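# Press the loose blue brick onto the blue 2×2 brick

## Task

Seat the loose blue brick completely on top of the blue 2×2 brick and release it. The result must hold without the robot's help. The task fails if the 2×2 brick or the rest of the model gets shoved out of place or toppled, or if anything ends up off the table.

## Robot and tools

ROBOT. One six-joint arm ending in a two-finger parallel gripper. The joints, from the base outward, are waist, shoulder, elbow, wrist pitch, wrist yaw and wrist roll. Their ranges in rad are: waist -3.054 to 3.054, shoulder 0.000 to 3.142, elbow 0.000 to 2.356, wrist pitch -1.571 to 1.571, wrist yaw -1.571 to 1.571, wrist roll -3.142 to 3.142. The fingers point along the gripper's +x axis and close along its y axis. The reported hand point (end_effector_position) sits midway between the finger pads, roughly 3 to 4 cm short of the fingertips. The only camera is cam_wrist, mounted on the wrist, with 896x504 images.

FRAME. All positions and orientations are in the scene frame. Its origin is on the table surface directly under the arm's base. +z is up, and +y is to the left when facing along +x. Positions are in metres. Orientations are quaternions written w first (qw, qx, qy, qz).

ROW FORMAT. Every commanded row has 8 numbers: x, y, z, qw, qx, qy, qz, opening. The first seven are an absolute target pose for the hand point and its orientation. They are not offsets. Opening runs from -1 to 1. +1 is fully open (0.088 m). The empty fingers touch at about -0.80, and going lower does nothing more. A full close takes at least about 0.5 s. If the orientation should stay the same, repeat the intended quaternion in every row instead of copying the drifted one from the last result. A target more than 0.6 m from the last reported position, along any gripper axis, gets the call refused, and nothing moves.

CONTROLLER BEHAVIOUR. On each control step (1/30 s), the commanded pose is trimmed to lie within 70 mm and 16 degrees of the measured pose. Damped inverse kinematics then drives the joints, and position wins over orientation when both cannot be met. Joint friction can leave the hand short of its target or slightly tilted, especially far from the base. Tiny moves may not happen at all. After each motion, check the reported pose and re-issue the rest or correct any tilt.

TOOLS.
- execute_actions: argument actions is a list holding at most one item. An empty list only reports the current state. An item with rows (1 to 15 rows) and optional steps (1 to 15, default 15) runs one row per step and repeats the last row to fill the count. An item with only steps (up to 300) is a wait counted from the previous result, so reply time eats into it. Optional pictures (boolean) switches the camera images in the result on or off. After an action ends, the arm continues only toward the last trimmed pose, not the full target.
- move: target is a single 8-number row as above. It is an absolute goal, and the hand travels a straight line there from its current place. speed is in m/s, from 0.002 to 0.5 (default 0.25), and rotation is capped at twice that value in rad/s. The path lasts 0.5 to 10 s and is cut off at 10 s. The opening is applied when the move begins. The path does not avoid obstacles. The hand may lag, wander or overshoot the speed, particularly with the arm stretched out. Faster contact and a target set deeper past the contact both mean harder impacts. The result adds a move: line giving the ending (done, off_target, moving, held, fault), any limits (paced means the sent pose was trimmed; held means a check blocked steps, after which the arm can jump faster than speed), and the remaining distance to target.
- wait: seconds from 0 to 10. The scene runs with no new command.
- zoom_image: camera must be "cam_wrist". region is [x0, y0, x1, y1] in image pixels, measured from the top-left corner, and may span at most 504 by 504. It returns an enlarged crop of the latest image.
- read_manual: optional section "licences". It only returns licence text.
- finished_scene: scene is an integer. The brick must already be seated and released, and must stay that way.

READING RESULTS. The state line gives hand position, quaternion and linear/angular velocities. The printed position can drift from the truth at long reach. Joint positions and Joint velocities list the six joints, then the finger pad gap in metres. grip_measured is the finger opening on the command scale. It can be off by about 1 mm, and reads up to 0.061 narrower while squeezing something hard. To grasp, command roughly 0.07 below grip_measured; smaller differences grip more gently. HELD marks steps whose row was partly or wholly not sent. A "pose unreachable" line means the clearance check altered or blocked the command. Hand target appears when present and shows where the controller is currently driving. Joint torques and external torque estimates are noisy and affected by friction. Load limits (N m): waist 18, shoulder 22.3, elbow 22.2, wrist pitch 5.86, wrist yaw 5.84, wrist roll 5.48.

HAZARDS. Hitting a joint load limit causes a TORQUE FAULT, which freezes the arm for 10 s and drops the rest of the call. Prolonged holding heats motors: MOTOR HOT appears from 50 °C, and at 95 °C an OVER-TEMPERATURE FAULT holds the arm; if it does not cool, power can cut and the arm goes limp. Occasional outside tugs may jerk a held part or shove a loose one. Approach slowly near contact, press only a little past the seating height, avoid striking or pushing the 2×2 brick and model, don't drop or fling the loose brick, and open the fingers before finishing.

Each tool is called after "Request:" by a JSON object that holds its "fn" and its "kwargs".

## Session

Request:
{"fn": "execute_actions", "kwargs": {"actions": []}}

Scene clock: 0.00 s of 4580.00 s.
end_effector_position=(+0.0247, +0.1544, +0.2207) grip_measured=+0.828 end_effector_quat_wxyz=(-0.361, +0.638, -0.068, -0.677) end_effector_velocity=(-0.001, -0.005, -0.002) end_effector_angular_velocity=(-0.015, +0.012, -0.006)
Joint positions: [ 1.429  0.845  1.095 -1.4    0.018 -1.086  0.08 ]
Joint velocities: [-0.002 -0.007 -0.002 -0.022 -0.007  0.007 -0.   ]
Joint torques (N m, as the arm reports them, + toward a larger angle): no reading
External joint torques (N m, as the arm's controller estimates them; a push from outside toward a larger angle lowers the number): no reading
Heat: hottest waist 23 °C (+0.0 °C/min).
Hand target: +0.025, +0.154, +0.221; -0.361, +0.638, -0.068, -0.677

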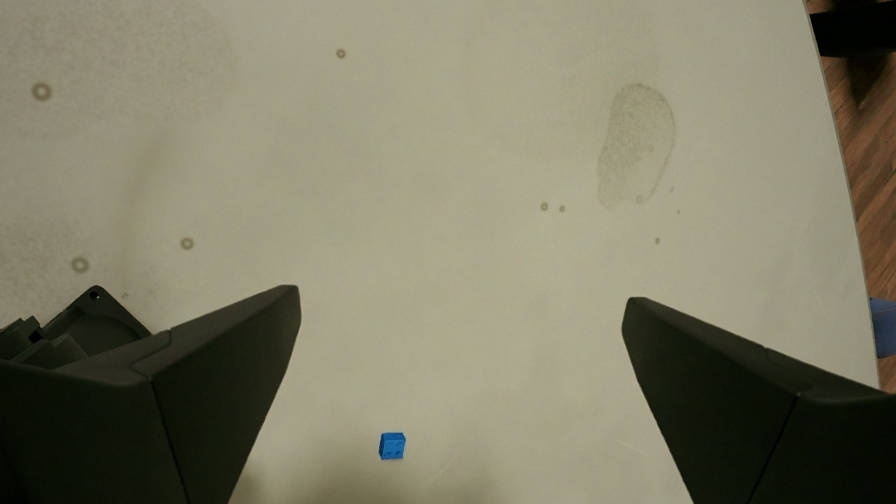

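Request:
{"fn": "move", "kwargs": {"target": [0.2,0.03,0.27,0.77,0,0.64,0,1]}}

Scene clock: 13.67 s of 4580.00 s.
end_effector_position=(+0.2013, +0.0304, +0.2667) grip_measured=+0.988 end_effector_quat_wxyz=(+0.804, +0.000, +0.594, +0.011) end_effector_velocity=(+0.001, -0.000, +0.002) end_effector_angular_velocity=(+0.011, -0.011, -0.012)
Joint positions: [ 0.175  1.19   1.476 -1.561  0.034  0.156  0.087]
Joint velocities: [-0.007 -0.002  0.002  0.007 -0.007  0.007 -0.   ]
Joint torques (N m, as the arm reports them, + toward a larger angle): [-0.36 -1.77  5.92  0.59  0.1   0.21]
External joint torques (N m, as the arm's controller estimates them; a push from outside toward a larger angle lowers the number): [-0.36  0.76  0.68 -0.21  0.07  0.21]
Heat: hottest waist 23 °C (+0.0 °C/min).
Hand target: +0.203, +0.030, +0.269; +0.805, +0.004, +0.593, +0.006
Off the commanded pose: 0.004 m, 7 deg.
joint sent to its limit — the command would take joint 4 (wrist pitch) past its lower limit, so that joint was sent only as far as its limit.
After step 90, 5.20 s passed at rest.
move: off_target
camera_calibration (this result's frames):
cam_wrist: T_world_to_cam=[[0.0285364, -0.999432, -0.0179457, 0.0359435], [-0.997344, -0.0296711, 0.066517, 0.207435], [-0.0670117, 0.0159999, -0.997624, 0.357509], [0, 0, 0, 1]] pos_world=[0.229815, 0.0363578, 0.343507]

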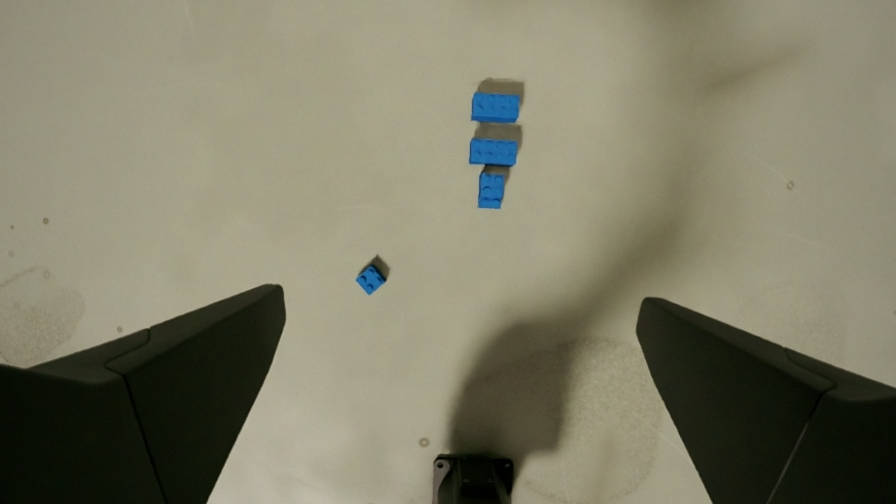

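Request:
{"fn": "zoom_image", "kwargs": {"camera": "cam_wrist", "region": [330, 60, 570, 310]}}

Region (330, 60, 570, 310) of cam_wrist's 896x504 image, scaled by 2.016, with more detail than that image has; it fills the left 484 columns of this view, and the rest is white.

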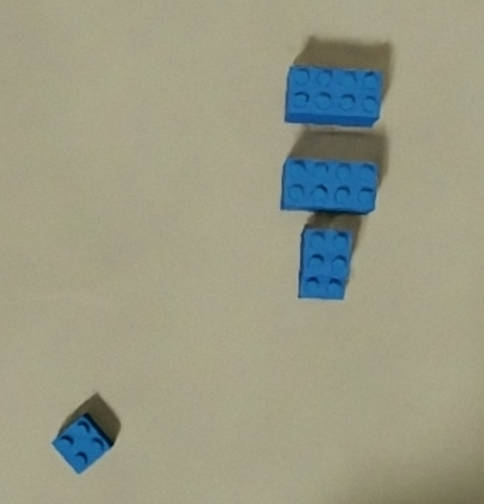

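Request:
{"fn": "move", "kwargs": {"target": [0.23,0.03,0.12,0.7071,0,0.7071,0,1]}}

Scene clock: 25.00 s of 4580.00 s.
end_effector_position=(+0.2320, +0.0308, +0.1237) grip_measured=+0.988 end_effector_quat_wxyz=(+0.713, +0.002, +0.702, -0.001) end_effector_velocity=(+0.004, -0.002, -0.003) end_effector_angular_velocity=(-0.006, -0.008, -0.015)
Joint positions: [ 0.132  1.416  1.087 -1.226  0.     0.136  0.087]
Joint velocities: [-0.007  0.007 -0.007  0.022  0.007  0.007 -0.   ]
Joint torques (N m, as the arm reports them, + toward a larger angle): [-0.35 -3.27  3.77  0.35 -0.06 -0.13]
External joint torques (N m, as the arm's controller estimates them; a push from outside toward a larger angle lowers the number): [-0.32  1.11 -1.76 -0.02 -0.07 -0.13]
Heat: hottest waist 23 °C (+0.0 °C/min).
Hand target: +0.231, +0.030, +0.119; +0.707, +0.001, +0.707, +0.000
Off the commanded pose: 0.004 m, 1 deg.
After step 90, 7.10 s passed at rest.
move: done
camera_calibration (this result's frames):
cam_wrist: T_world_to_cam=[[0.00618818, -0.99993, -0.0100764, 0.037109], [-0.939732, -0.00925987, 0.341787, 0.199558], [-0.341856, 0.00735411, -0.939723, 0.273703], [0, 0, 0, 1]] pos_world=[0.280868, 0.0369415, 0.189373]

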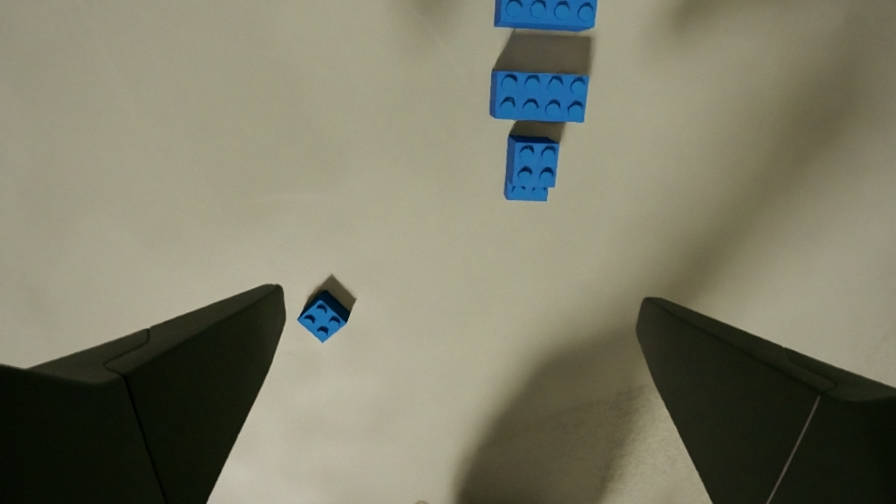

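Request:
{"fn": "move", "kwargs": {"target": [0.183,0.097,0.065,0.6645,-0.2418,0.6645,0.2418,0], "speed": 0.15}}

Scene clock: 37.93 s of 4580.00 s.
end_effector_position=(+0.1847, +0.0977, +0.0662) grip_measured=+0.003 end_effector_quat_wxyz=(+0.666, -0.237, +0.666, +0.239) end_effector_velocity=(-0.001, +0.002, -0.000) end_effector_angular_velocity=(+0.010, -0.003, +0.015)
Joint positions: [ 0.485  1.377  0.822 -1.016 -0.003 -0.202  0.039]
Joint velocities: [ 0.007 -0.007 -0.007  0.007 -0.007 -0.007 -0.   ]
Joint torques (N m, as the arm reports them, + toward a larger angle): [ 0.33 -4.1   3.59  0.32 -0.07 -0.13]
External joint torques (N m, as the arm's controller estimates them; a push from outside toward a larger angle lowers the number): [ 0.32 -0.2  -1.72 -0.01 -0.04 -0.13]
Heat: hottest waist 23 °C (+0.0 °C/min).
Hand target: +0.182, +0.098, +0.065; +0.664, -0.240, +0.665, +0.243
Off the commanded pose: 0.002 m, 1 deg.
After step 90, 7.17 s passed at rest.
move: done
camera_calibration (this result's frames):
cam_wrist: T_world_to_cam=[[0.641512, -0.767032, -0.011178, -0.0362885], [-0.714228, -0.602539, 0.356124, 0.190713], [-0.279894, -0.220474, -0.934372, 0.21345], [0, 0, 0, 1]] pos_world=[0.219236, 0.134138, 0.131118]

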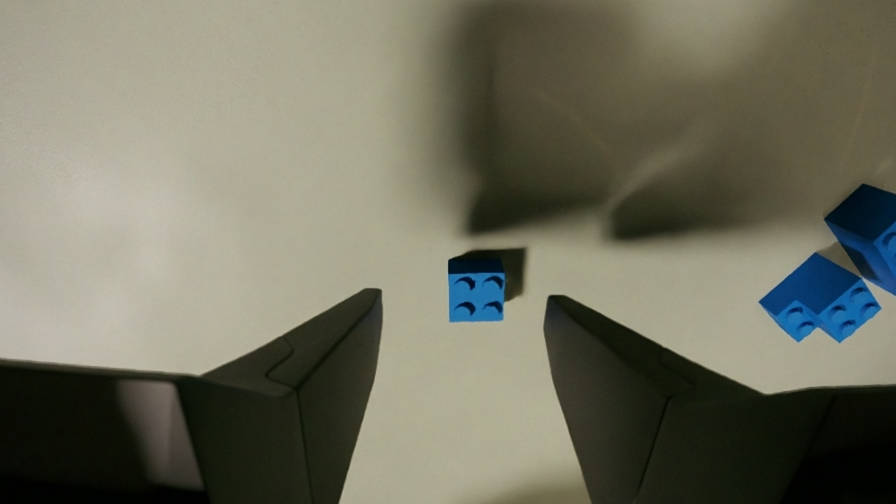

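Request:
{"fn": "move", "kwargs": {"target": [0.183,0.0915,0.046,0.6645,-0.2418,0.6645,0.2418,0], "speed": 0.05}}

Scene clock: 45.47 s of 4580.00 s.
end_effector_position=(+0.1850, +0.0937, +0.0498) grip_measured=+0.003 end_effector_quat_wxyz=(+0.670, -0.240, +0.660, +0.242) end_effector_velocity=(-0.001, -0.001, -0.002) end_effector_angular_velocity=(+0.005, +0.005, +0.015)
Joint positions: [ 0.467  1.383  0.757 -0.931 -0.002 -0.228  0.039]
Joint velocities: [-0.007  0.002 -0.007  0.007 -0.007 -0.022  0.   ]
Joint torques (N m, as the arm reports them, + toward a larger angle): [-0.26 -2.72  3.5   0.37  0.07 -0.11]
External joint torques (N m, as the arm's controller estimates them; a push from outside toward a larger angle lowers the number): [-0.25  1.1  -1.72  0.    0.09 -0.11]
Heat: hottest waist 23 °C (+0.0 °C/min).
Hand target: +0.183, +0.091, +0.046; +0.665, -0.242, +0.664, +0.242
Off the commanded pose: 0.005 m, 1 deg.
After step 90, 3.70 s passed at rest.
move: done
camera_calibration (this result's frames):
cam_wrist: T_world_to_cam=[[0.648331, -0.761329, -0.00664329, -0.0418151], [-0.713645, -0.610719, 0.343122, 0.195672], [-0.265286, -0.217716, -0.939267, 0.194681], [0, 0, 0, 1]] pos_world=[0.218396, 0.13005, 0.115441]

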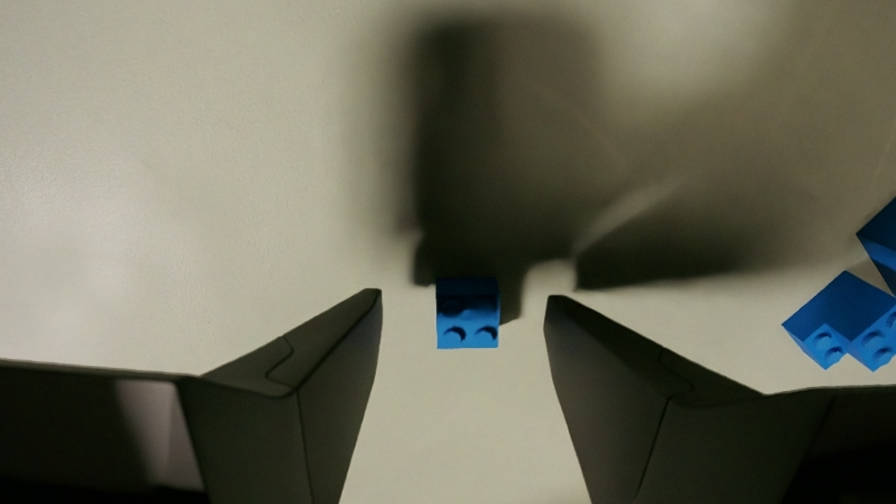

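Request:
{"fn": "move", "kwargs": {"target": [0.1815,0.090,0.036,0.6645,-0.2418,0.6645,0.2418,0], "speed": 0.03}}

Scene clock: 50.33 s of 4580.00 s.
end_effector_position=(+0.1837, +0.0923, +0.0397) grip_measured=+0.003 end_effector_quat_wxyz=(+0.670, -0.240, +0.660, +0.242) end_effector_velocity=(+0.000, +0.002, -0.002) end_effector_angular_velocity=(+0.025, -0.001, +0.015)
Joint positions: [ 0.464  1.393  0.721 -0.885 -0.002 -0.231  0.039]
Joint velocities: [-0.007 -0.002 -0.012  0.022 -0.022 -0.022  0.   ]
Joint torques (N m, as the arm reports them, + toward a larger angle): [-0.43 -2.82  3.38  0.38  0.05 -0.14]
External joint torques (N m, as the arm's controller estimates them; a push from outside toward a larger angle lowers the number): [-0.43  0.98 -1.7   0.03  0.08 -0.14]
Heat: hottest waist 23 °C (+0.0 °C/min).
Hand target: +0.181, +0.090, +0.036; +0.664, -0.242, +0.665, +0.242
Off the commanded pose: 0.005 m, 1 deg.
After step 90, 1.10 s passed at rest.
move: done
camera_calibration (this result's frames):
cam_wrist: T_world_to_cam=[[0.648334, -0.761324, -0.00696519, -0.0420645], [-0.713593, -0.610826, 0.343041, 0.19733], [-0.26542, -0.217435, -0.939295, 0.184459], [0, 0, 0, 1]] pos_world=[0.217044, 0.128618, 0.105276]

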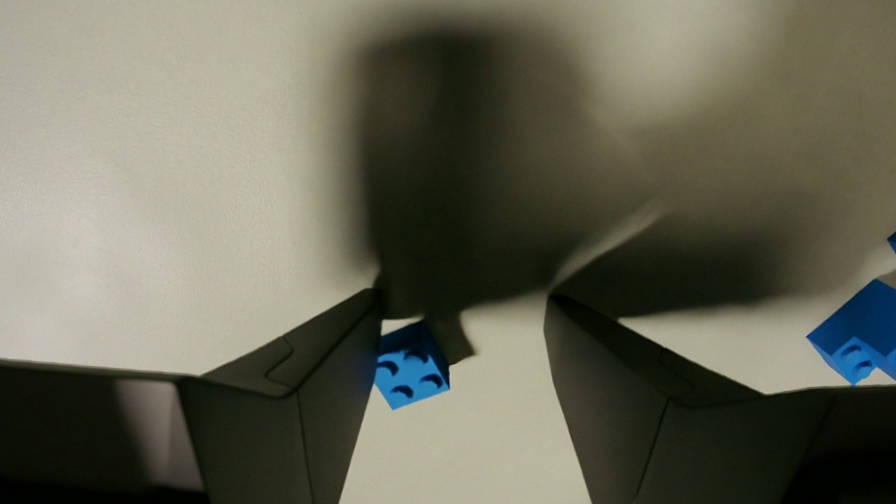

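Request:
{"fn": "move", "kwargs": {"target": [0.183,0.092,0.056,0.6645,-0.2418,0.6645,0.2418,0], "speed": 0.05}}

Request:
{"fn": "move", "kwargs": {"target": [0.166,0.095,0.050,0.6124,-0.3536,0.6124,0.3536,0], "speed": 0.1}}

Scene clock: 55.17 s of 4580.00 s.
end_effector_position=(+0.1797, +0.0902, +0.0512) grip_measured=+0.003 end_effector_quat_wxyz=(+0.658, -0.241, +0.672, +0.241) end_effector_velocity=(+0.000, +0.001, +0.001) end_effector_angular_velocity=(+0.005, +0.005, -0.010)
Joint positions: [ 0.464  1.384  0.764 -0.97  -0.002 -0.232  0.039]
Joint velocities: [-0.002  0.002  0.007 -0.007 -0.007  0.007 -0.   ]
Joint torques (N m, as the arm reports them, + toward a larger angle): [ 0.27 -4.26  5.71  0.03  0.07  0.04]
External joint torques (N m, as the arm's controller estimates them; a push from outside toward a larger angle lowers the number): [ 0.28 -0.48  0.53 -0.27  0.09  0.04]
Heat: hottest waist 23 °C (+0.0 °C/min).
Hand target: +0.183, +0.092, +0.056; +0.664, -0.242, +0.665, +0.242
Off the commanded pose: 0.006 m, 1 deg.
After step 90, 1.03 s passed at rest.
move: done
camera_calibration (this result's frames):
cam_wrist: T_world_to_cam=[[0.648018, -0.761487, -0.0145292, -0.0405826], [-0.703023, -0.605387, 0.373183, 0.185325], [-0.292969, -0.231615, -0.927644, 0.199394], [0, 0, 0, 1]] pos_world=[0.215002, 0.127473, 0.115217]

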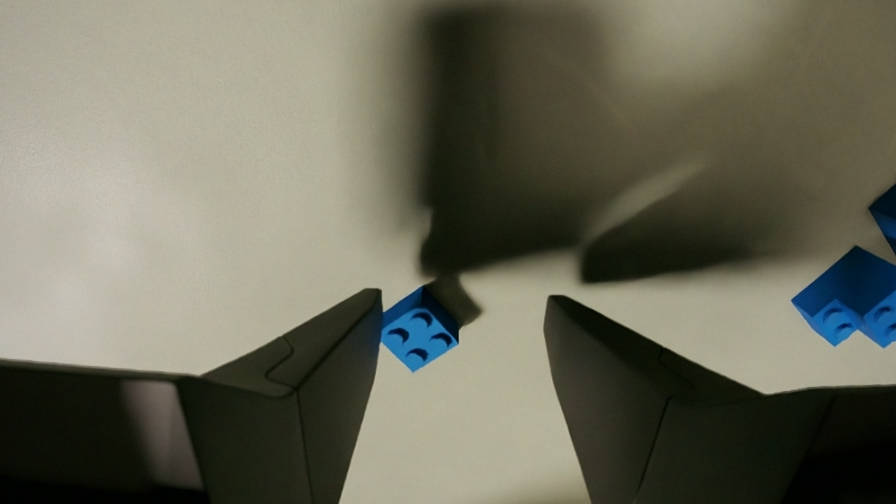

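Scene clock: 57.30 s of 4580.00 s.
end_effector_position=(+0.1679, +0.0956, +0.0506) grip_measured=+0.003 end_effector_quat_wxyz=(+0.614, -0.349, +0.615, +0.351) end_effector_velocity=(-0.001, +0.000, -0.001) end_effector_angular_velocity=(+0.008, +0.001, +0.034)
Joint positions: [ 0.516  1.336  0.725 -0.962 -0.002 -0.519  0.039]
Joint velocities: [-0.002 -0.002 -0.007  0.007 -0.007 -0.037 -0.   ]
Joint torques (N m, as the arm reports them, + toward a larger angle): [ 0.41 -4.02  3.49  0.3   0.01 -0.11]
External joint torques (N m, as the arm's controller estimates them; a push from outside toward a larger angle lowers the number): [ 0.41 -0.56 -1.67 -0.01  0.04 -0.11]
Heat: hottest waist 23 °C (+0.0 °C/min).
Hand target: +0.166, +0.095, +0.050; +0.612, -0.353, +0.612, +0.354
Off the commanded pose: 0.002 m, 1 deg.
move: done
camera_calibration (this result's frames):
cam_wrist: T_world_to_cam=[[0.865152, -0.501391, -0.010937, -0.0902574], [-0.464923, -0.810021, 0.357368, 0.160874], [-0.18804, -0.304093, -0.9339, 0.186303], [0, 0, 0, 1]] pos_world=[0.187913, 0.14171, 0.11551]

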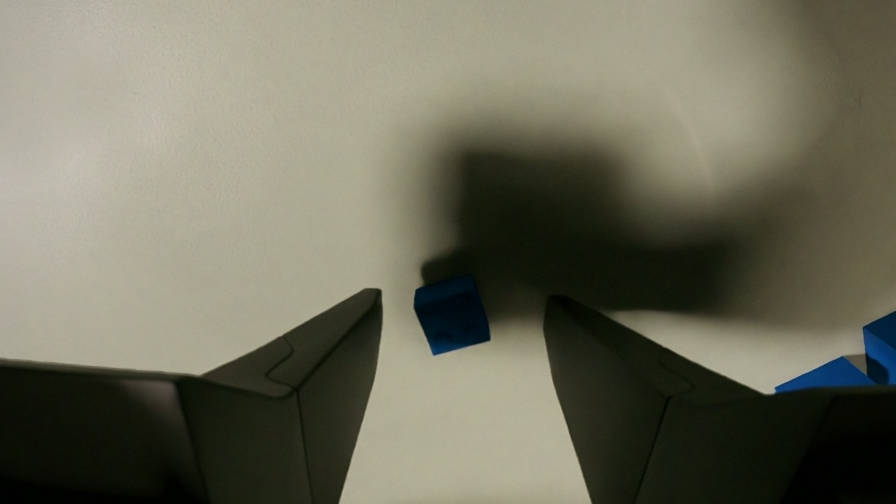

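Request:
{"fn": "move", "kwargs": {"target": [0.162,0.094,0.046,0.5534,-0.4402,0.5534,0.4402,0], "speed": 0.1}}

Request:
{"fn": "move", "kwargs": {"target": [0.162,0.094,0.036,0.5534,-0.4402,0.5534,0.4402,0], "speed": 0.03}}

Scene clock: 63.43 s of 4580.00 s.
end_effector_position=(+0.1638, +0.0946, +0.0466) grip_measured=+0.003 end_effector_quat_wxyz=(+0.555, -0.436, +0.557, +0.438) end_effector_velocity=(-0.002, -0.001, -0.000) end_effector_angular_velocity=(+0.003, +0.010, +0.020)
Joint positions: [ 0.522  1.326  0.7   -0.947 -0.002 -0.81   0.039]
Joint velocities: [-0.002 -0.002 -0.002 -0.007 -0.007 -0.022 -0.   ]
Joint torques (N m, as the arm reports them, + toward a larger angle): [ 0.45 -3.81  3.47  0.3   0.01 -0.13]
External joint torques (N m, as the arm's controller estimates them; a push from outside toward a larger angle lowers the number): [ 0.45 -0.44 -1.67  0.01  0.06 -0.13]
Heat: hottest waist 23 °C (+0.0 °C/min).
Hand target: +0.162, +0.094, +0.046; +0.553, -0.440, +0.553, +0.440
Off the commanded pose: 0.002 m, 1 deg.
After step 90, 1.23 s passed at rest.
move: done
camera_calibration (this result's frames):
cam_wrist: T_world_to_cam=[[0.973959, -0.226449, -0.0111413, -0.131165], [-0.207702, -0.910872, 0.356611, 0.127047], [-0.0909026, -0.345011, -0.934187, 0.169426], [0, 0, 0, 1]] pos_world=[0.169539, 0.144475, 0.111507]

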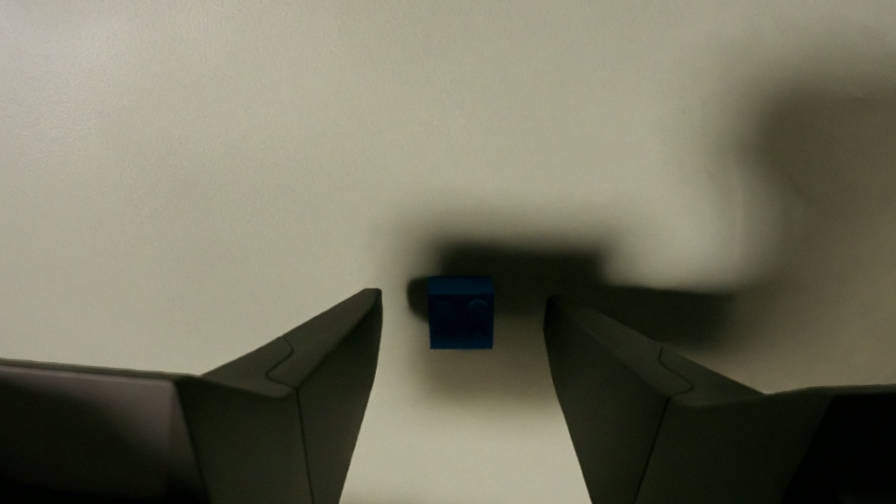

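Scene clock: 64.20 s of 4580.00 s.
end_effector_position=(+0.1647, +0.0950, +0.0395) grip_measured=+0.003 end_effector_quat_wxyz=(+0.560, -0.437, +0.551, +0.437) end_effector_velocity=(-0.004, -0.001, -0.002) end_effector_angular_velocity=(-0.002, +0.018, +0.010)
Joint positions: [ 0.522  1.328  0.671 -0.901 -0.002 -0.812  0.039]
Joint velocities: [ 0.002  0.002 -0.007 -0.007 -0.007 -0.007  0.   ]
Joint torques (N m, as the arm reports them, + toward a larger angle): [ 0.38 -2.39  3.53  0.31  0.03 -0.14]
External joint torques (N m, as the arm's controller estimates them; a push from outside toward a larger angle lowers the number): [ 0.38  0.97 -1.57 -0.01  0.08 -0.14]
Heat: hottest waist 23 °C (+0.0 °C/min).
Hand target: +0.162, +0.094, +0.036; +0.553, -0.440, +0.554, +0.440
Off the commanded pose: 0.005 m, 1 deg.
move: done
camera_calibration (this result's frames):
cam_wrist: T_world_to_cam=[[0.974377, -0.22492, 0.000034139, -0.132582], [-0.210965, -0.913866, 0.346904, 0.131367], [-0.0779946, -0.338022, -0.937901, 0.160407], [0, 0, 0, 1]] pos_world=[0.16941, 0.144453, 0.104878]

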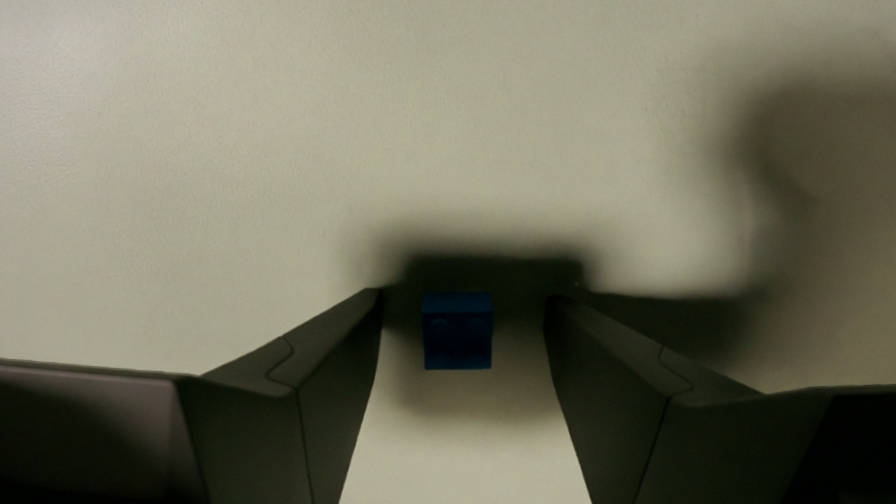

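Request:
{"fn": "move", "kwargs": {"target": [0.162,0.094,0.036,0.5534,-0.4402,0.5534,0.4402,-0.6], "speed": 0.03}}

Request:
{"fn": "move", "kwargs": {"target": [0.17,0.09,0.085,0.5534,-0.4402,0.5534,0.4402,-0.6], "speed": 0.1}}

Request:
{"fn": "move", "kwargs": {"target": [0.24,0.006,0.08,0.7071,0,0.7071,0,-0.6], "speed": 0.15}}

Scene clock: 68.70 s of 4580.00 s.
end_effector_position=(+0.1645, +0.0950, +0.0392) grip_measured=-0.530 end_effector_quat_wxyz=(+0.560, -0.438, +0.551, +0.438) end_effector_velocity=(-0.002, -0.001, -0.000) end_effector_angular_velocity=(+0.003, +0.010, -0.010)
Joint positions: [ 0.522  1.328  0.67  -0.9   -0.002 -0.812  0.013]
Joint velocities: [-0.002 -0.002 -0.002 -0.007 -0.007  0.007 -0.   ]
Joint torques (N m, as the arm reports them, + toward a larger angle): [ 0.3  -2.33  3.46  0.41  0.02 -0.13]
External joint torques (N m, as the arm's controller estimates them; a push from outside toward a larger angle lowers the number): [ 0.32  1.01 -1.62  0.08  0.07 -0.13]
Heat: hottest waist 23 °C (+0.0 °C/min).
Hand target: +0.162, +0.094, +0.036; +0.553, -0.440, +0.553, +0.440
Off the commanded pose: 0.004 m, 1 deg.
After step 90, 0.80 s passed at rest.
move: done
camera_calibration (this result's frames):
cam_wrist: T_world_to_cam=[[0.974548, -0.224177, 0.0000379916, -0.132546], [-0.210268, -0.914026, 0.346907, 0.131334], [-0.0777338, -0.338086, -0.9379, 0.160113], [0, 0, 0, 1]] pos_world=[0.169234, 0.144461, 0.104614]

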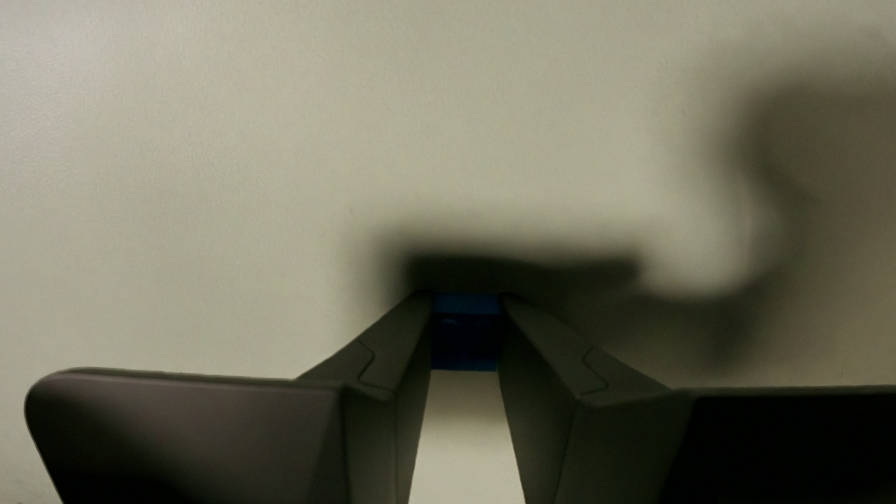

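Scene clock: 69.63 s of 4580.00 s.
end_effector_position=(+0.1668, +0.0893, +0.0802) grip_measured=-0.530 end_effector_quat_wxyz=(+0.548, -0.438, +0.560, +0.441) end_effector_velocity=(-0.002, +0.001, +0.003) end_effector_angular_velocity=(+0.016, +0.017, -0.000)
Joint positions: [ 0.49   1.294  0.818 -1.112 -0.001 -0.85   0.013]
Joint velocities: [-0.007 -0.002  0.012 -0.022 -0.022 -0.007 -0.   ]
Joint torques (N m, as the arm reports them, + toward a larger angle): [-0.34 -3.86  5.91  0.01  0.   -0.11]
External joint torques (N m, as the arm's controller estimates them; a push from outside toward a larger angle lowers the number): [-0.35 -0.52  0.56 -0.27  0.05 -0.11]
Heat: hottest waist 23 °C (+0.0 °C/min).
Hand target: +0.170, +0.090, +0.085; +0.554, -0.440, +0.553, +0.440
Off the commanded pose: 0.006 m, 1 deg.
move: done
camera_calibration (this result's frames):
cam_wrist: T_world_to_cam=[[0.975596, -0.218393, -0.0227562, -0.134915], [-0.195132, -0.909841, 0.366213, 0.107884], [-0.100683, -0.352836, -0.930253, 0.201335], [0, 0, 0, 1]] pos_world=[0.172946, 0.139731, 0.144714]

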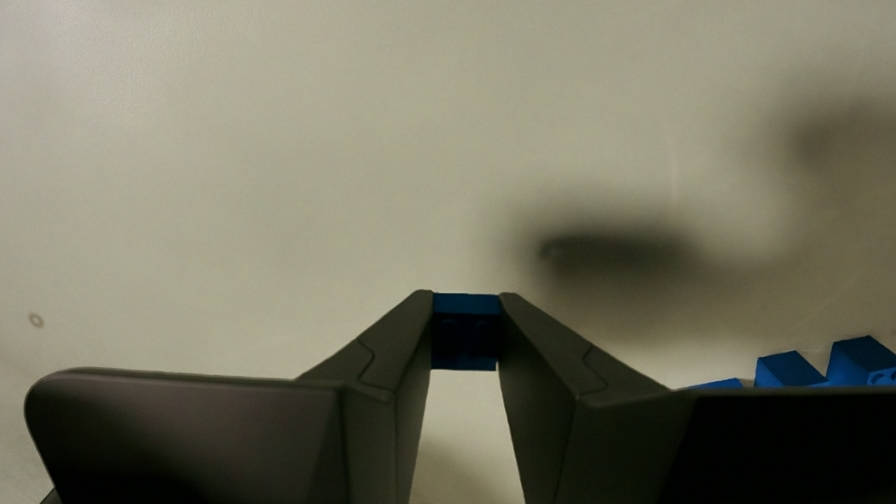

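Scene clock: 74.50 s of 4580.00 s.
end_effector_position=(+0.2371, +0.0061, +0.0788) grip_measured=-0.530 end_effector_quat_wxyz=(+0.706, -0.005, +0.708, +0.003) end_effector_velocity=(-0.002, +0.002, -0.001) end_effector_angular_velocity=(+0.022, +0.013, -0.000)
Joint positions: [ 0.028  1.476  0.958 -1.054  0.003  0.016  0.013]
Joint velocities: [-0.007  0.002 -0.002 -0.007 -0.022 -0.007  0.   ]
Joint torques (N m, as the arm reports them, + toward a larger angle): [-0.38 -3.49  5.91  0.31  0.07  0.22]
External joint torques (N m, as the arm's controller estimates them; a push from outside toward a larger angle lowers the number): [-0.36  1.12  0.63  0.    0.07  0.22]
Heat: hottest elbow 24 °C (+1.0 °C/min).
Hand target: +0.241, +0.005, +0.080; +0.709, -0.002, +0.706, -0.001
Off the commanded pose: 0.003 m, 1 deg.
move: done
camera_calibration (this result's frames):
cam_wrist: T_world_to_cam=[[0.0220569, -0.999742, -0.00542861, 0.00780539], [-0.933401, -0.0225379, 0.358126, 0.216765], [-0.358156, -0.00283207, -0.933657, 0.236869], [0, 0, 0, 1]] pos_world=[0.286992, 0.0133596, 0.143568]

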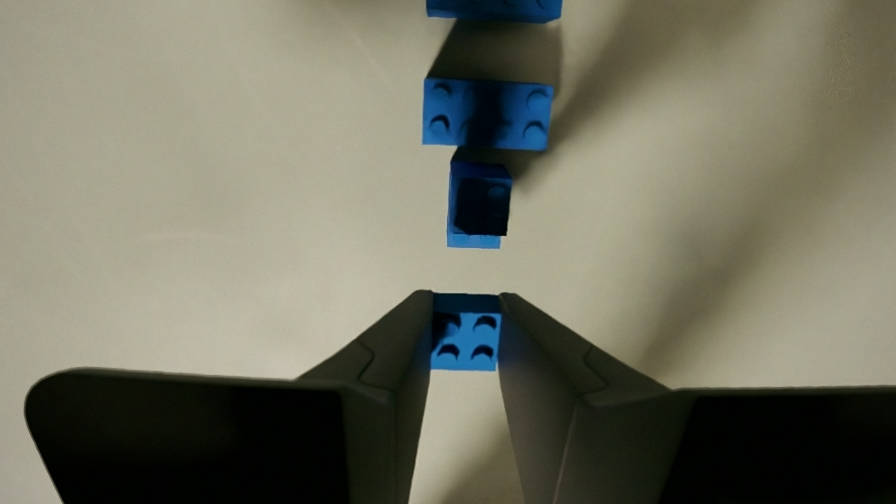

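Request:
{"fn": "zoom_image", "kwargs": {"camera": "cam_wrist", "region": [400, 140, 560, 380]}}

Region (400, 140, 560, 380) of cam_wrist's 896x504 image, scaled by 2.100, with more detail than that image has.

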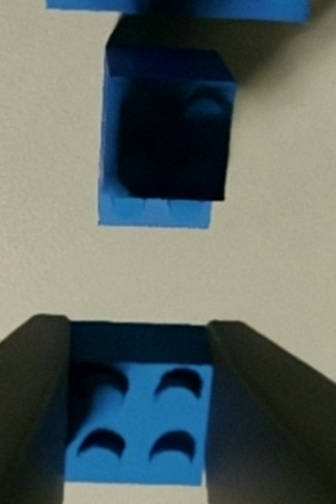

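Request:
{"fn": "move", "kwargs": {"target": [0.266,0.002,0.077,0.707,0.0093,0.707,-0.0093,-0.6], "speed": 0.05}}

Request:
{"fn": "zoom_image", "kwargs": {"camera": "cam_wrist", "region": [380, 180, 560, 380]}}

Scene clock: 98.97 s of 4580.00 s.
end_effector_position=(+0.2622, +0.0027, +0.0762) grip_measured=-0.530 end_effector_quat_wxyz=(+0.706, +0.005, +0.709, -0.006) end_effector_velocity=(-0.003, +0.000, +0.000) end_effector_angular_velocity=(+0.007, +0.022, -0.010)
Joint positions: [ 0.012  1.577  1.043 -1.041  0.002  0.028  0.013]
Joint velocities: [-0.002  0.007  0.007 -0.022 -0.007  0.007  0.   ]
Joint torques (N m, as the arm reports them, + toward a larger angle): [-0.39 -4.12  5.87  0.28 -0.09  0.22]
External joint torques (N m, as the arm's controller estimates them; a push from outside toward a larger angle lowers the number): [-0.39  1.25  0.59 -0.01 -0.08  0.22]
Heat: hottest elbow 26 °C (+3.0 °C/min).
Hand target: +0.266, +0.002, +0.077; +0.707, +0.009, +0.707, -0.009
Off the commanded pose: 0.004 m, 1 deg.
After step 90, 20.50 s passed at rest.
move: done
camera_calibration (this result's frames):
cam_wrist: T_world_to_cam=[[-0.0061854, -0.999962, -0.00612775, 0.0113033], [-0.932853, 0.00356273, 0.360241, 0.240576], [-0.360205, 0.00794452, -0.932839, 0.243916], [0, 0, 0, 1]] pos_world=[0.312352, 0.00850797, 0.140938]

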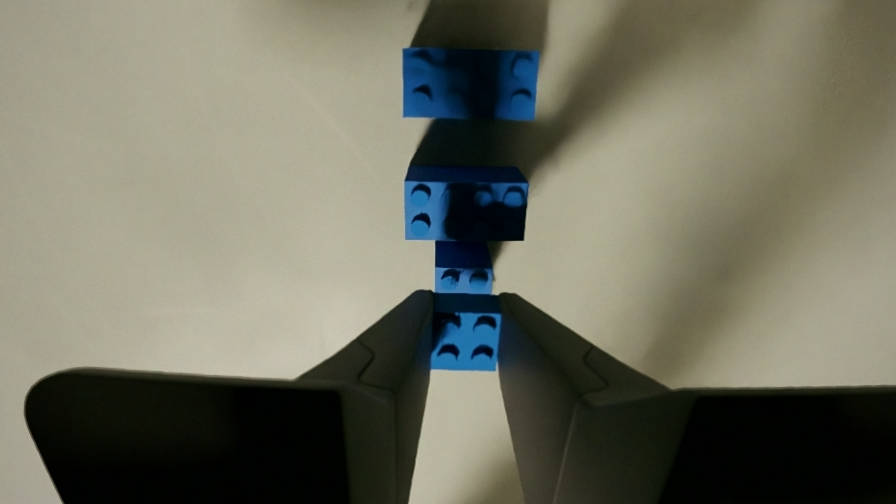

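Region (380, 180, 560, 380) of cam_wrist's 896x504 image, scaled by 2.520, with more detail than that image has; it fills the left 454 columns of this view, and the rest is white.

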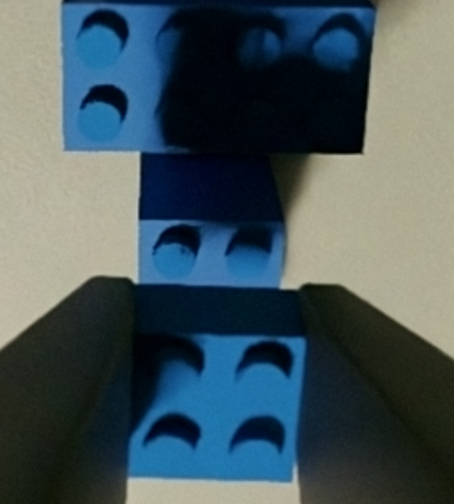

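Request:
{"fn": "move", "kwargs": {"target": [0.263,0.0015,0.069,0.707,0.0093,0.707,-0.0093,-0.6], "speed": 0.01}}

Request:
{"fn": "zoom_image", "kwargs": {"camera": "cam_wrist", "region": [380, 180, 560, 380]}}

Scene clock: 105.70 s of 4580.00 s.
end_effector_position=(+0.2654, +0.0022, +0.0730) grip_measured=-0.530 end_effector_quat_wxyz=(+0.712, +0.006, +0.702, -0.007) end_effector_velocity=(-0.002, +0.000, -0.000) end_effector_angular_velocity=(+0.007, +0.007, +0.005)
Joint positions: [ 0.009  1.579  1.031 -1.01   0.002  0.028  0.013]
Joint velocities: [-0.002 -0.002 -0.002 -0.007 -0.007 -0.007 -0.   ]
Joint torques (N m, as the arm reports them, + toward a larger angle): [-0.34 -4.25  3.56  0.33 -0.07  0.11]
External joint torques (N m, as the arm's controller estimates them; a push from outside toward a larger angle lowers the number): [-0.37  1.14 -1.77 -0.01 -0.06  0.11]
Heat: hottest elbow 26 °C (+3.0 °C/min).
Hand target: +0.263, +0.001, +0.069; +0.707, +0.009, +0.707, -0.009
Off the commanded pose: 0.005 m, 1 deg.
After step 90, 2.77 s passed at rest.
move: done
camera_calibration (this result's frames):
cam_wrist: T_world_to_cam=[[-0.00836388, -0.999944, -0.00643926, 0.0113348], [-0.939019, 0.00564023, 0.343818, 0.247586], [-0.343763, 0.00892224, -0.939014, 0.238186], [0, 0, 0, 1]] pos_world=[0.314462, 0.00781254, 0.138608]

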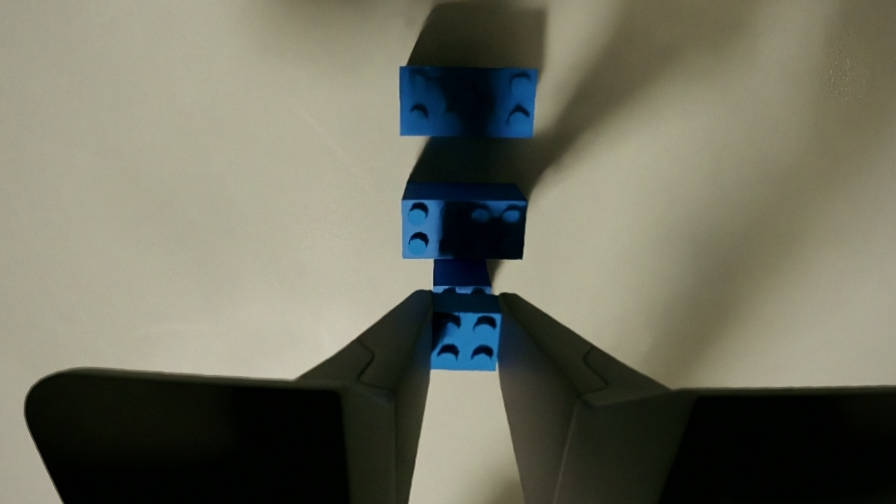

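Region (380, 180, 560, 380) of cam_wrist's 896x504 image, scaled by 2.520, with more detail than that image has; it fills the left 454 columns of this view, and the rest is white.

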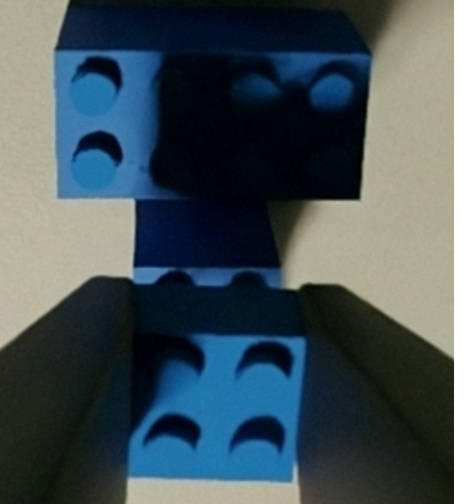

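Request:
{"fn": "move", "kwargs": {"target": [0.2605,0.0015,0.065,0.707,0.0093,0.707,-0.0093,-0.6], "speed": 0.01}}

Request:
{"fn": "zoom_image", "kwargs": {"camera": "cam_wrist", "region": [380, 180, 560, 380]}}

Scene clock: 115.40 s of 4580.00 s.
end_effector_position=(+0.2630, +0.0022, +0.0680) grip_measured=-0.530 end_effector_quat_wxyz=(+0.711, +0.006, +0.704, -0.007) end_effector_velocity=(-0.000, -0.002, -0.001) end_effector_angular_velocity=(-0.007, -0.003, -0.010)
Joint positions: [ 0.009  1.579  1.01  -0.993  0.002  0.028  0.013]
Joint velocities: [-0.002 -0.002 -0.007  0.007  0.007  0.007 -0.   ]
Joint torques (N m, as the arm reports them, + toward a larger angle): [-0.29 -4.62  3.59  0.33 -0.07  0.16]
External joint torques (N m, as the arm's controller estimates them; a push from outside toward a larger angle lowers the number): [-0.28  0.72 -1.71 -0.03 -0.07  0.16]
Heat: hottest elbow 25 °C (+2.0 °C/min).
Hand target: +0.261, +0.002, +0.065; +0.707, +0.009, +0.707, -0.009
Off the commanded pose: 0.004 m, 1 deg.
After step 90, 5.53 s passed at rest.
move: done
camera_calibration (this result's frames):
cam_wrist: T_world_to_cam=[[-0.00838213, -0.999942, -0.00675985, 0.0113438], [-0.937832, 0.00551538, 0.347045, 0.246529], [-0.346988, 0.00924859, -0.937824, 0.233397], [0, 0, 0, 1]] pos_world=[0.312284, 0.00782485, 0.133405]

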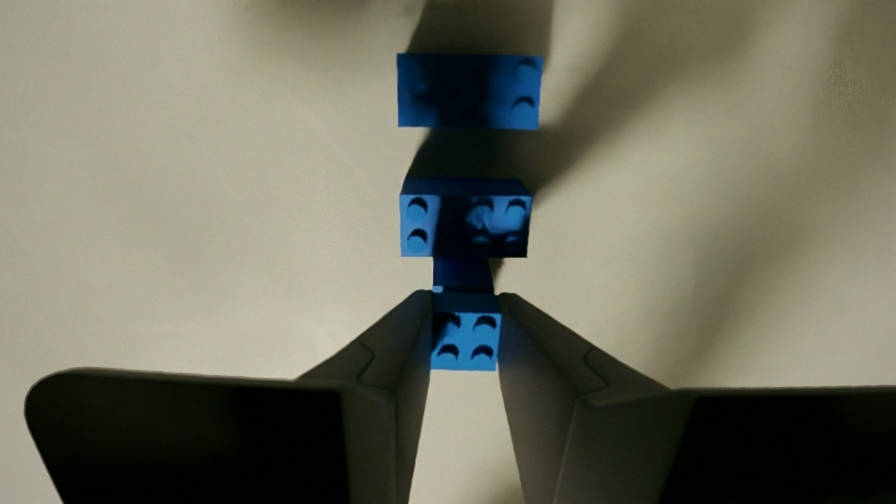

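Region (380, 180, 560, 380) of cam_wrist's 896x504 image, scaled by 2.520, with more detail than that image has; it fills the left 454 columns of this view, and the rest is white.

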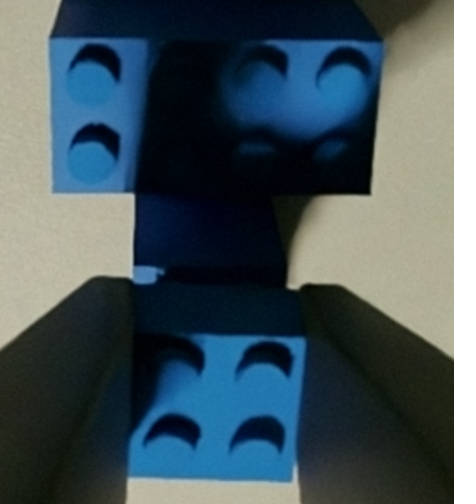

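Request:
{"fn": "move", "kwargs": {"target": [0.2608,0.0015,0.0615,0.707,0.0093,0.707,-0.0093,-0.6], "speed": 0.005}}

Request:
{"fn": "zoom_image", "kwargs": {"camera": "cam_wrist", "region": [380, 180, 560, 380]}}

Scene clock: 123.90 s of 4580.00 s.
end_effector_position=(+0.2634, +0.0022, +0.0657) grip_measured=-0.530 end_effector_quat_wxyz=(+0.712, +0.006, +0.702, -0.007) end_effector_velocity=(+0.002, -0.001, -0.002) end_effector_angular_velocity=(+0.007, -0.012, +0.015)
Joint positions: [ 0.009  1.579  1.001 -0.978  0.002  0.028  0.013]
Joint velocities: [-0.007  0.002 -0.007  0.022 -0.007 -0.022 -0.   ]
Joint torques (N m, as the arm reports them, + toward a larger angle): [-0.38 -4.13  3.56  0.37 -0.02  0.15]
External joint torques (N m, as the arm's controller estimates them; a push from outside toward a larger angle lowers the number): [-0.37  1.17 -1.72  0.01 -0.02  0.15]
Heat: hottest elbow 25 °C (+2.0 °C/min).
Hand target: +0.261, +0.001, +0.061; +0.707, +0.009, +0.707, -0.009
Off the commanded pose: 0.005 m, 1 deg.
After step 90, 3.93 s passed at rest.
move: done
camera_calibration (this result's frames):
cam_wrist: T_world_to_cam=[[-0.00834578, -0.999942, -0.00685436, 0.0113319], [-0.939672, 0.0054982, 0.342032, 0.248483], [-0.341975, 0.00929538, -0.939663, 0.23021], [0, 0, 0, 1]] pos_world=[0.312313, 0.00782512, 0.131409]

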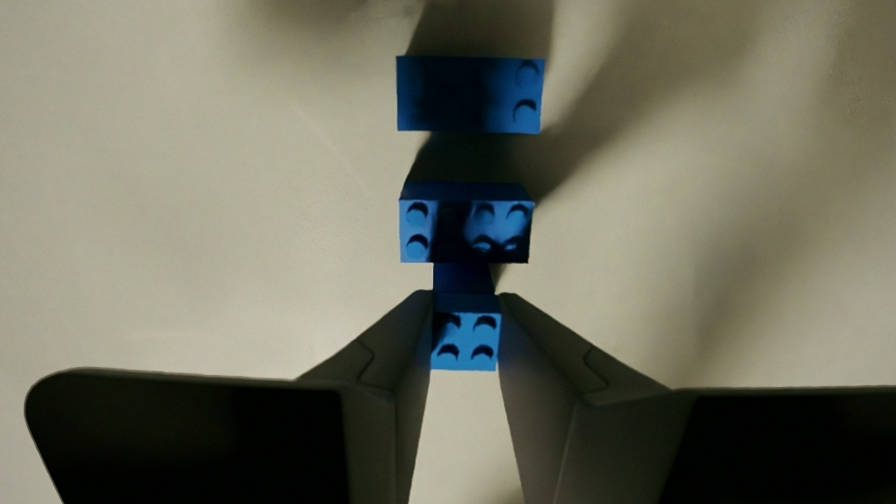

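Region (380, 180, 560, 380) of cam_wrist's 896x504 image, scaled by 2.520, with more detail than that image has; it fills the left 454 columns of this view, and the rest is white.

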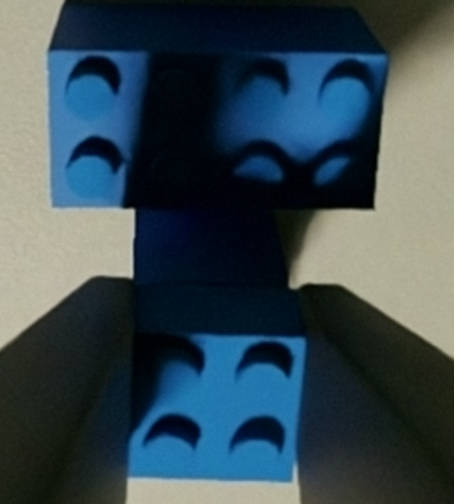

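Request:
{"fn": "move", "kwargs": {"target": [0.2588,0.0015,0.0595,0.707,0.0093,0.707,-0.0093,-0.6], "speed": 0.005}}

Request:
{"fn": "zoom_image", "kwargs": {"camera": "cam_wrist", "region": [410, 240, 530, 340]}}

Scene clock: 135.27 s of 4580.00 s.
end_effector_position=(+0.2613, +0.0022, +0.0626) grip_measured=-0.530 end_effector_quat_wxyz=(+0.711, +0.006, +0.703, -0.007) end_effector_velocity=(+0.001, +0.000, +0.000) end_effector_angular_velocity=(+0.007, -0.007, +0.005)
Joint positions: [ 0.009  1.579  0.988 -0.969  0.002  0.028  0.013]
Joint velocities: [-0.002 -0.002 -0.002  0.007 -0.007 -0.007 -0.   ]
Joint torques (N m, as the arm reports them, + toward a larger angle): [-0.38 -4.53  3.52  0.36 -0.06  0.15]
External joint torques (N m, as the arm's controller estimates them; a push from outside toward a larger angle lowers the number): [-0.39  0.81 -1.78  0.   -0.05  0.15]
Heat: hottest elbow 25 °C (+1.0 °C/min).
Hand target: +0.259, +0.001, +0.060; +0.707, +0.009, +0.707, -0.009
Off the commanded pose: 0.004 m, 1 deg.
After step 90, 6.43 s passed at rest.
move: done
camera_calibration (this result's frames):
cam_wrist: T_world_to_cam=[[-0.00837438, -0.999942, -0.00678012, 0.0112778], [-0.938229, 0.00551167, 0.345972, 0.247019], [-0.345914, 0.0092586, -0.93822, 0.227554], [0, 0, 0, 1]] pos_world=[0.310569, 0.00780884, 0.128111]

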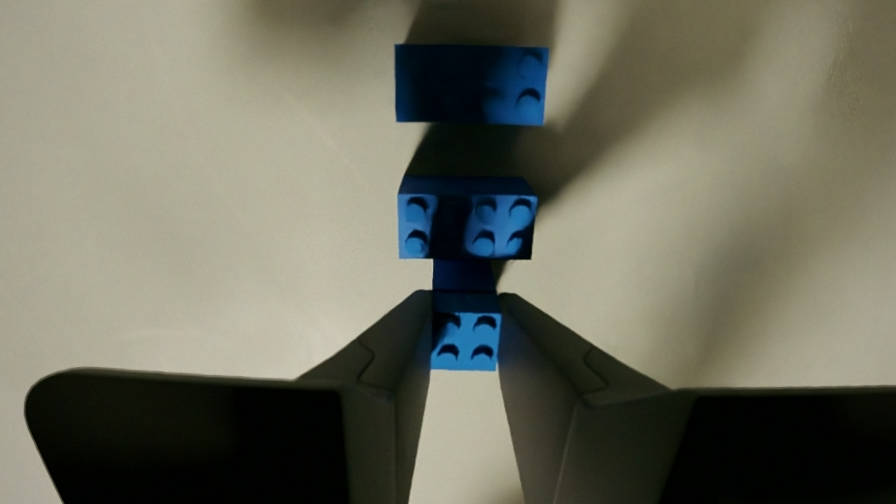

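Region (410, 240, 530, 340) of cam_wrist's 896x504 image, scaled by 4.200, with more detail than that image has.

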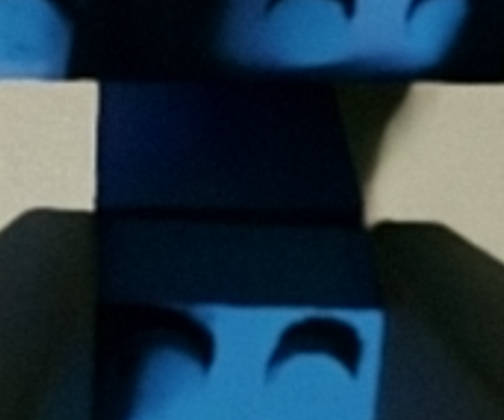

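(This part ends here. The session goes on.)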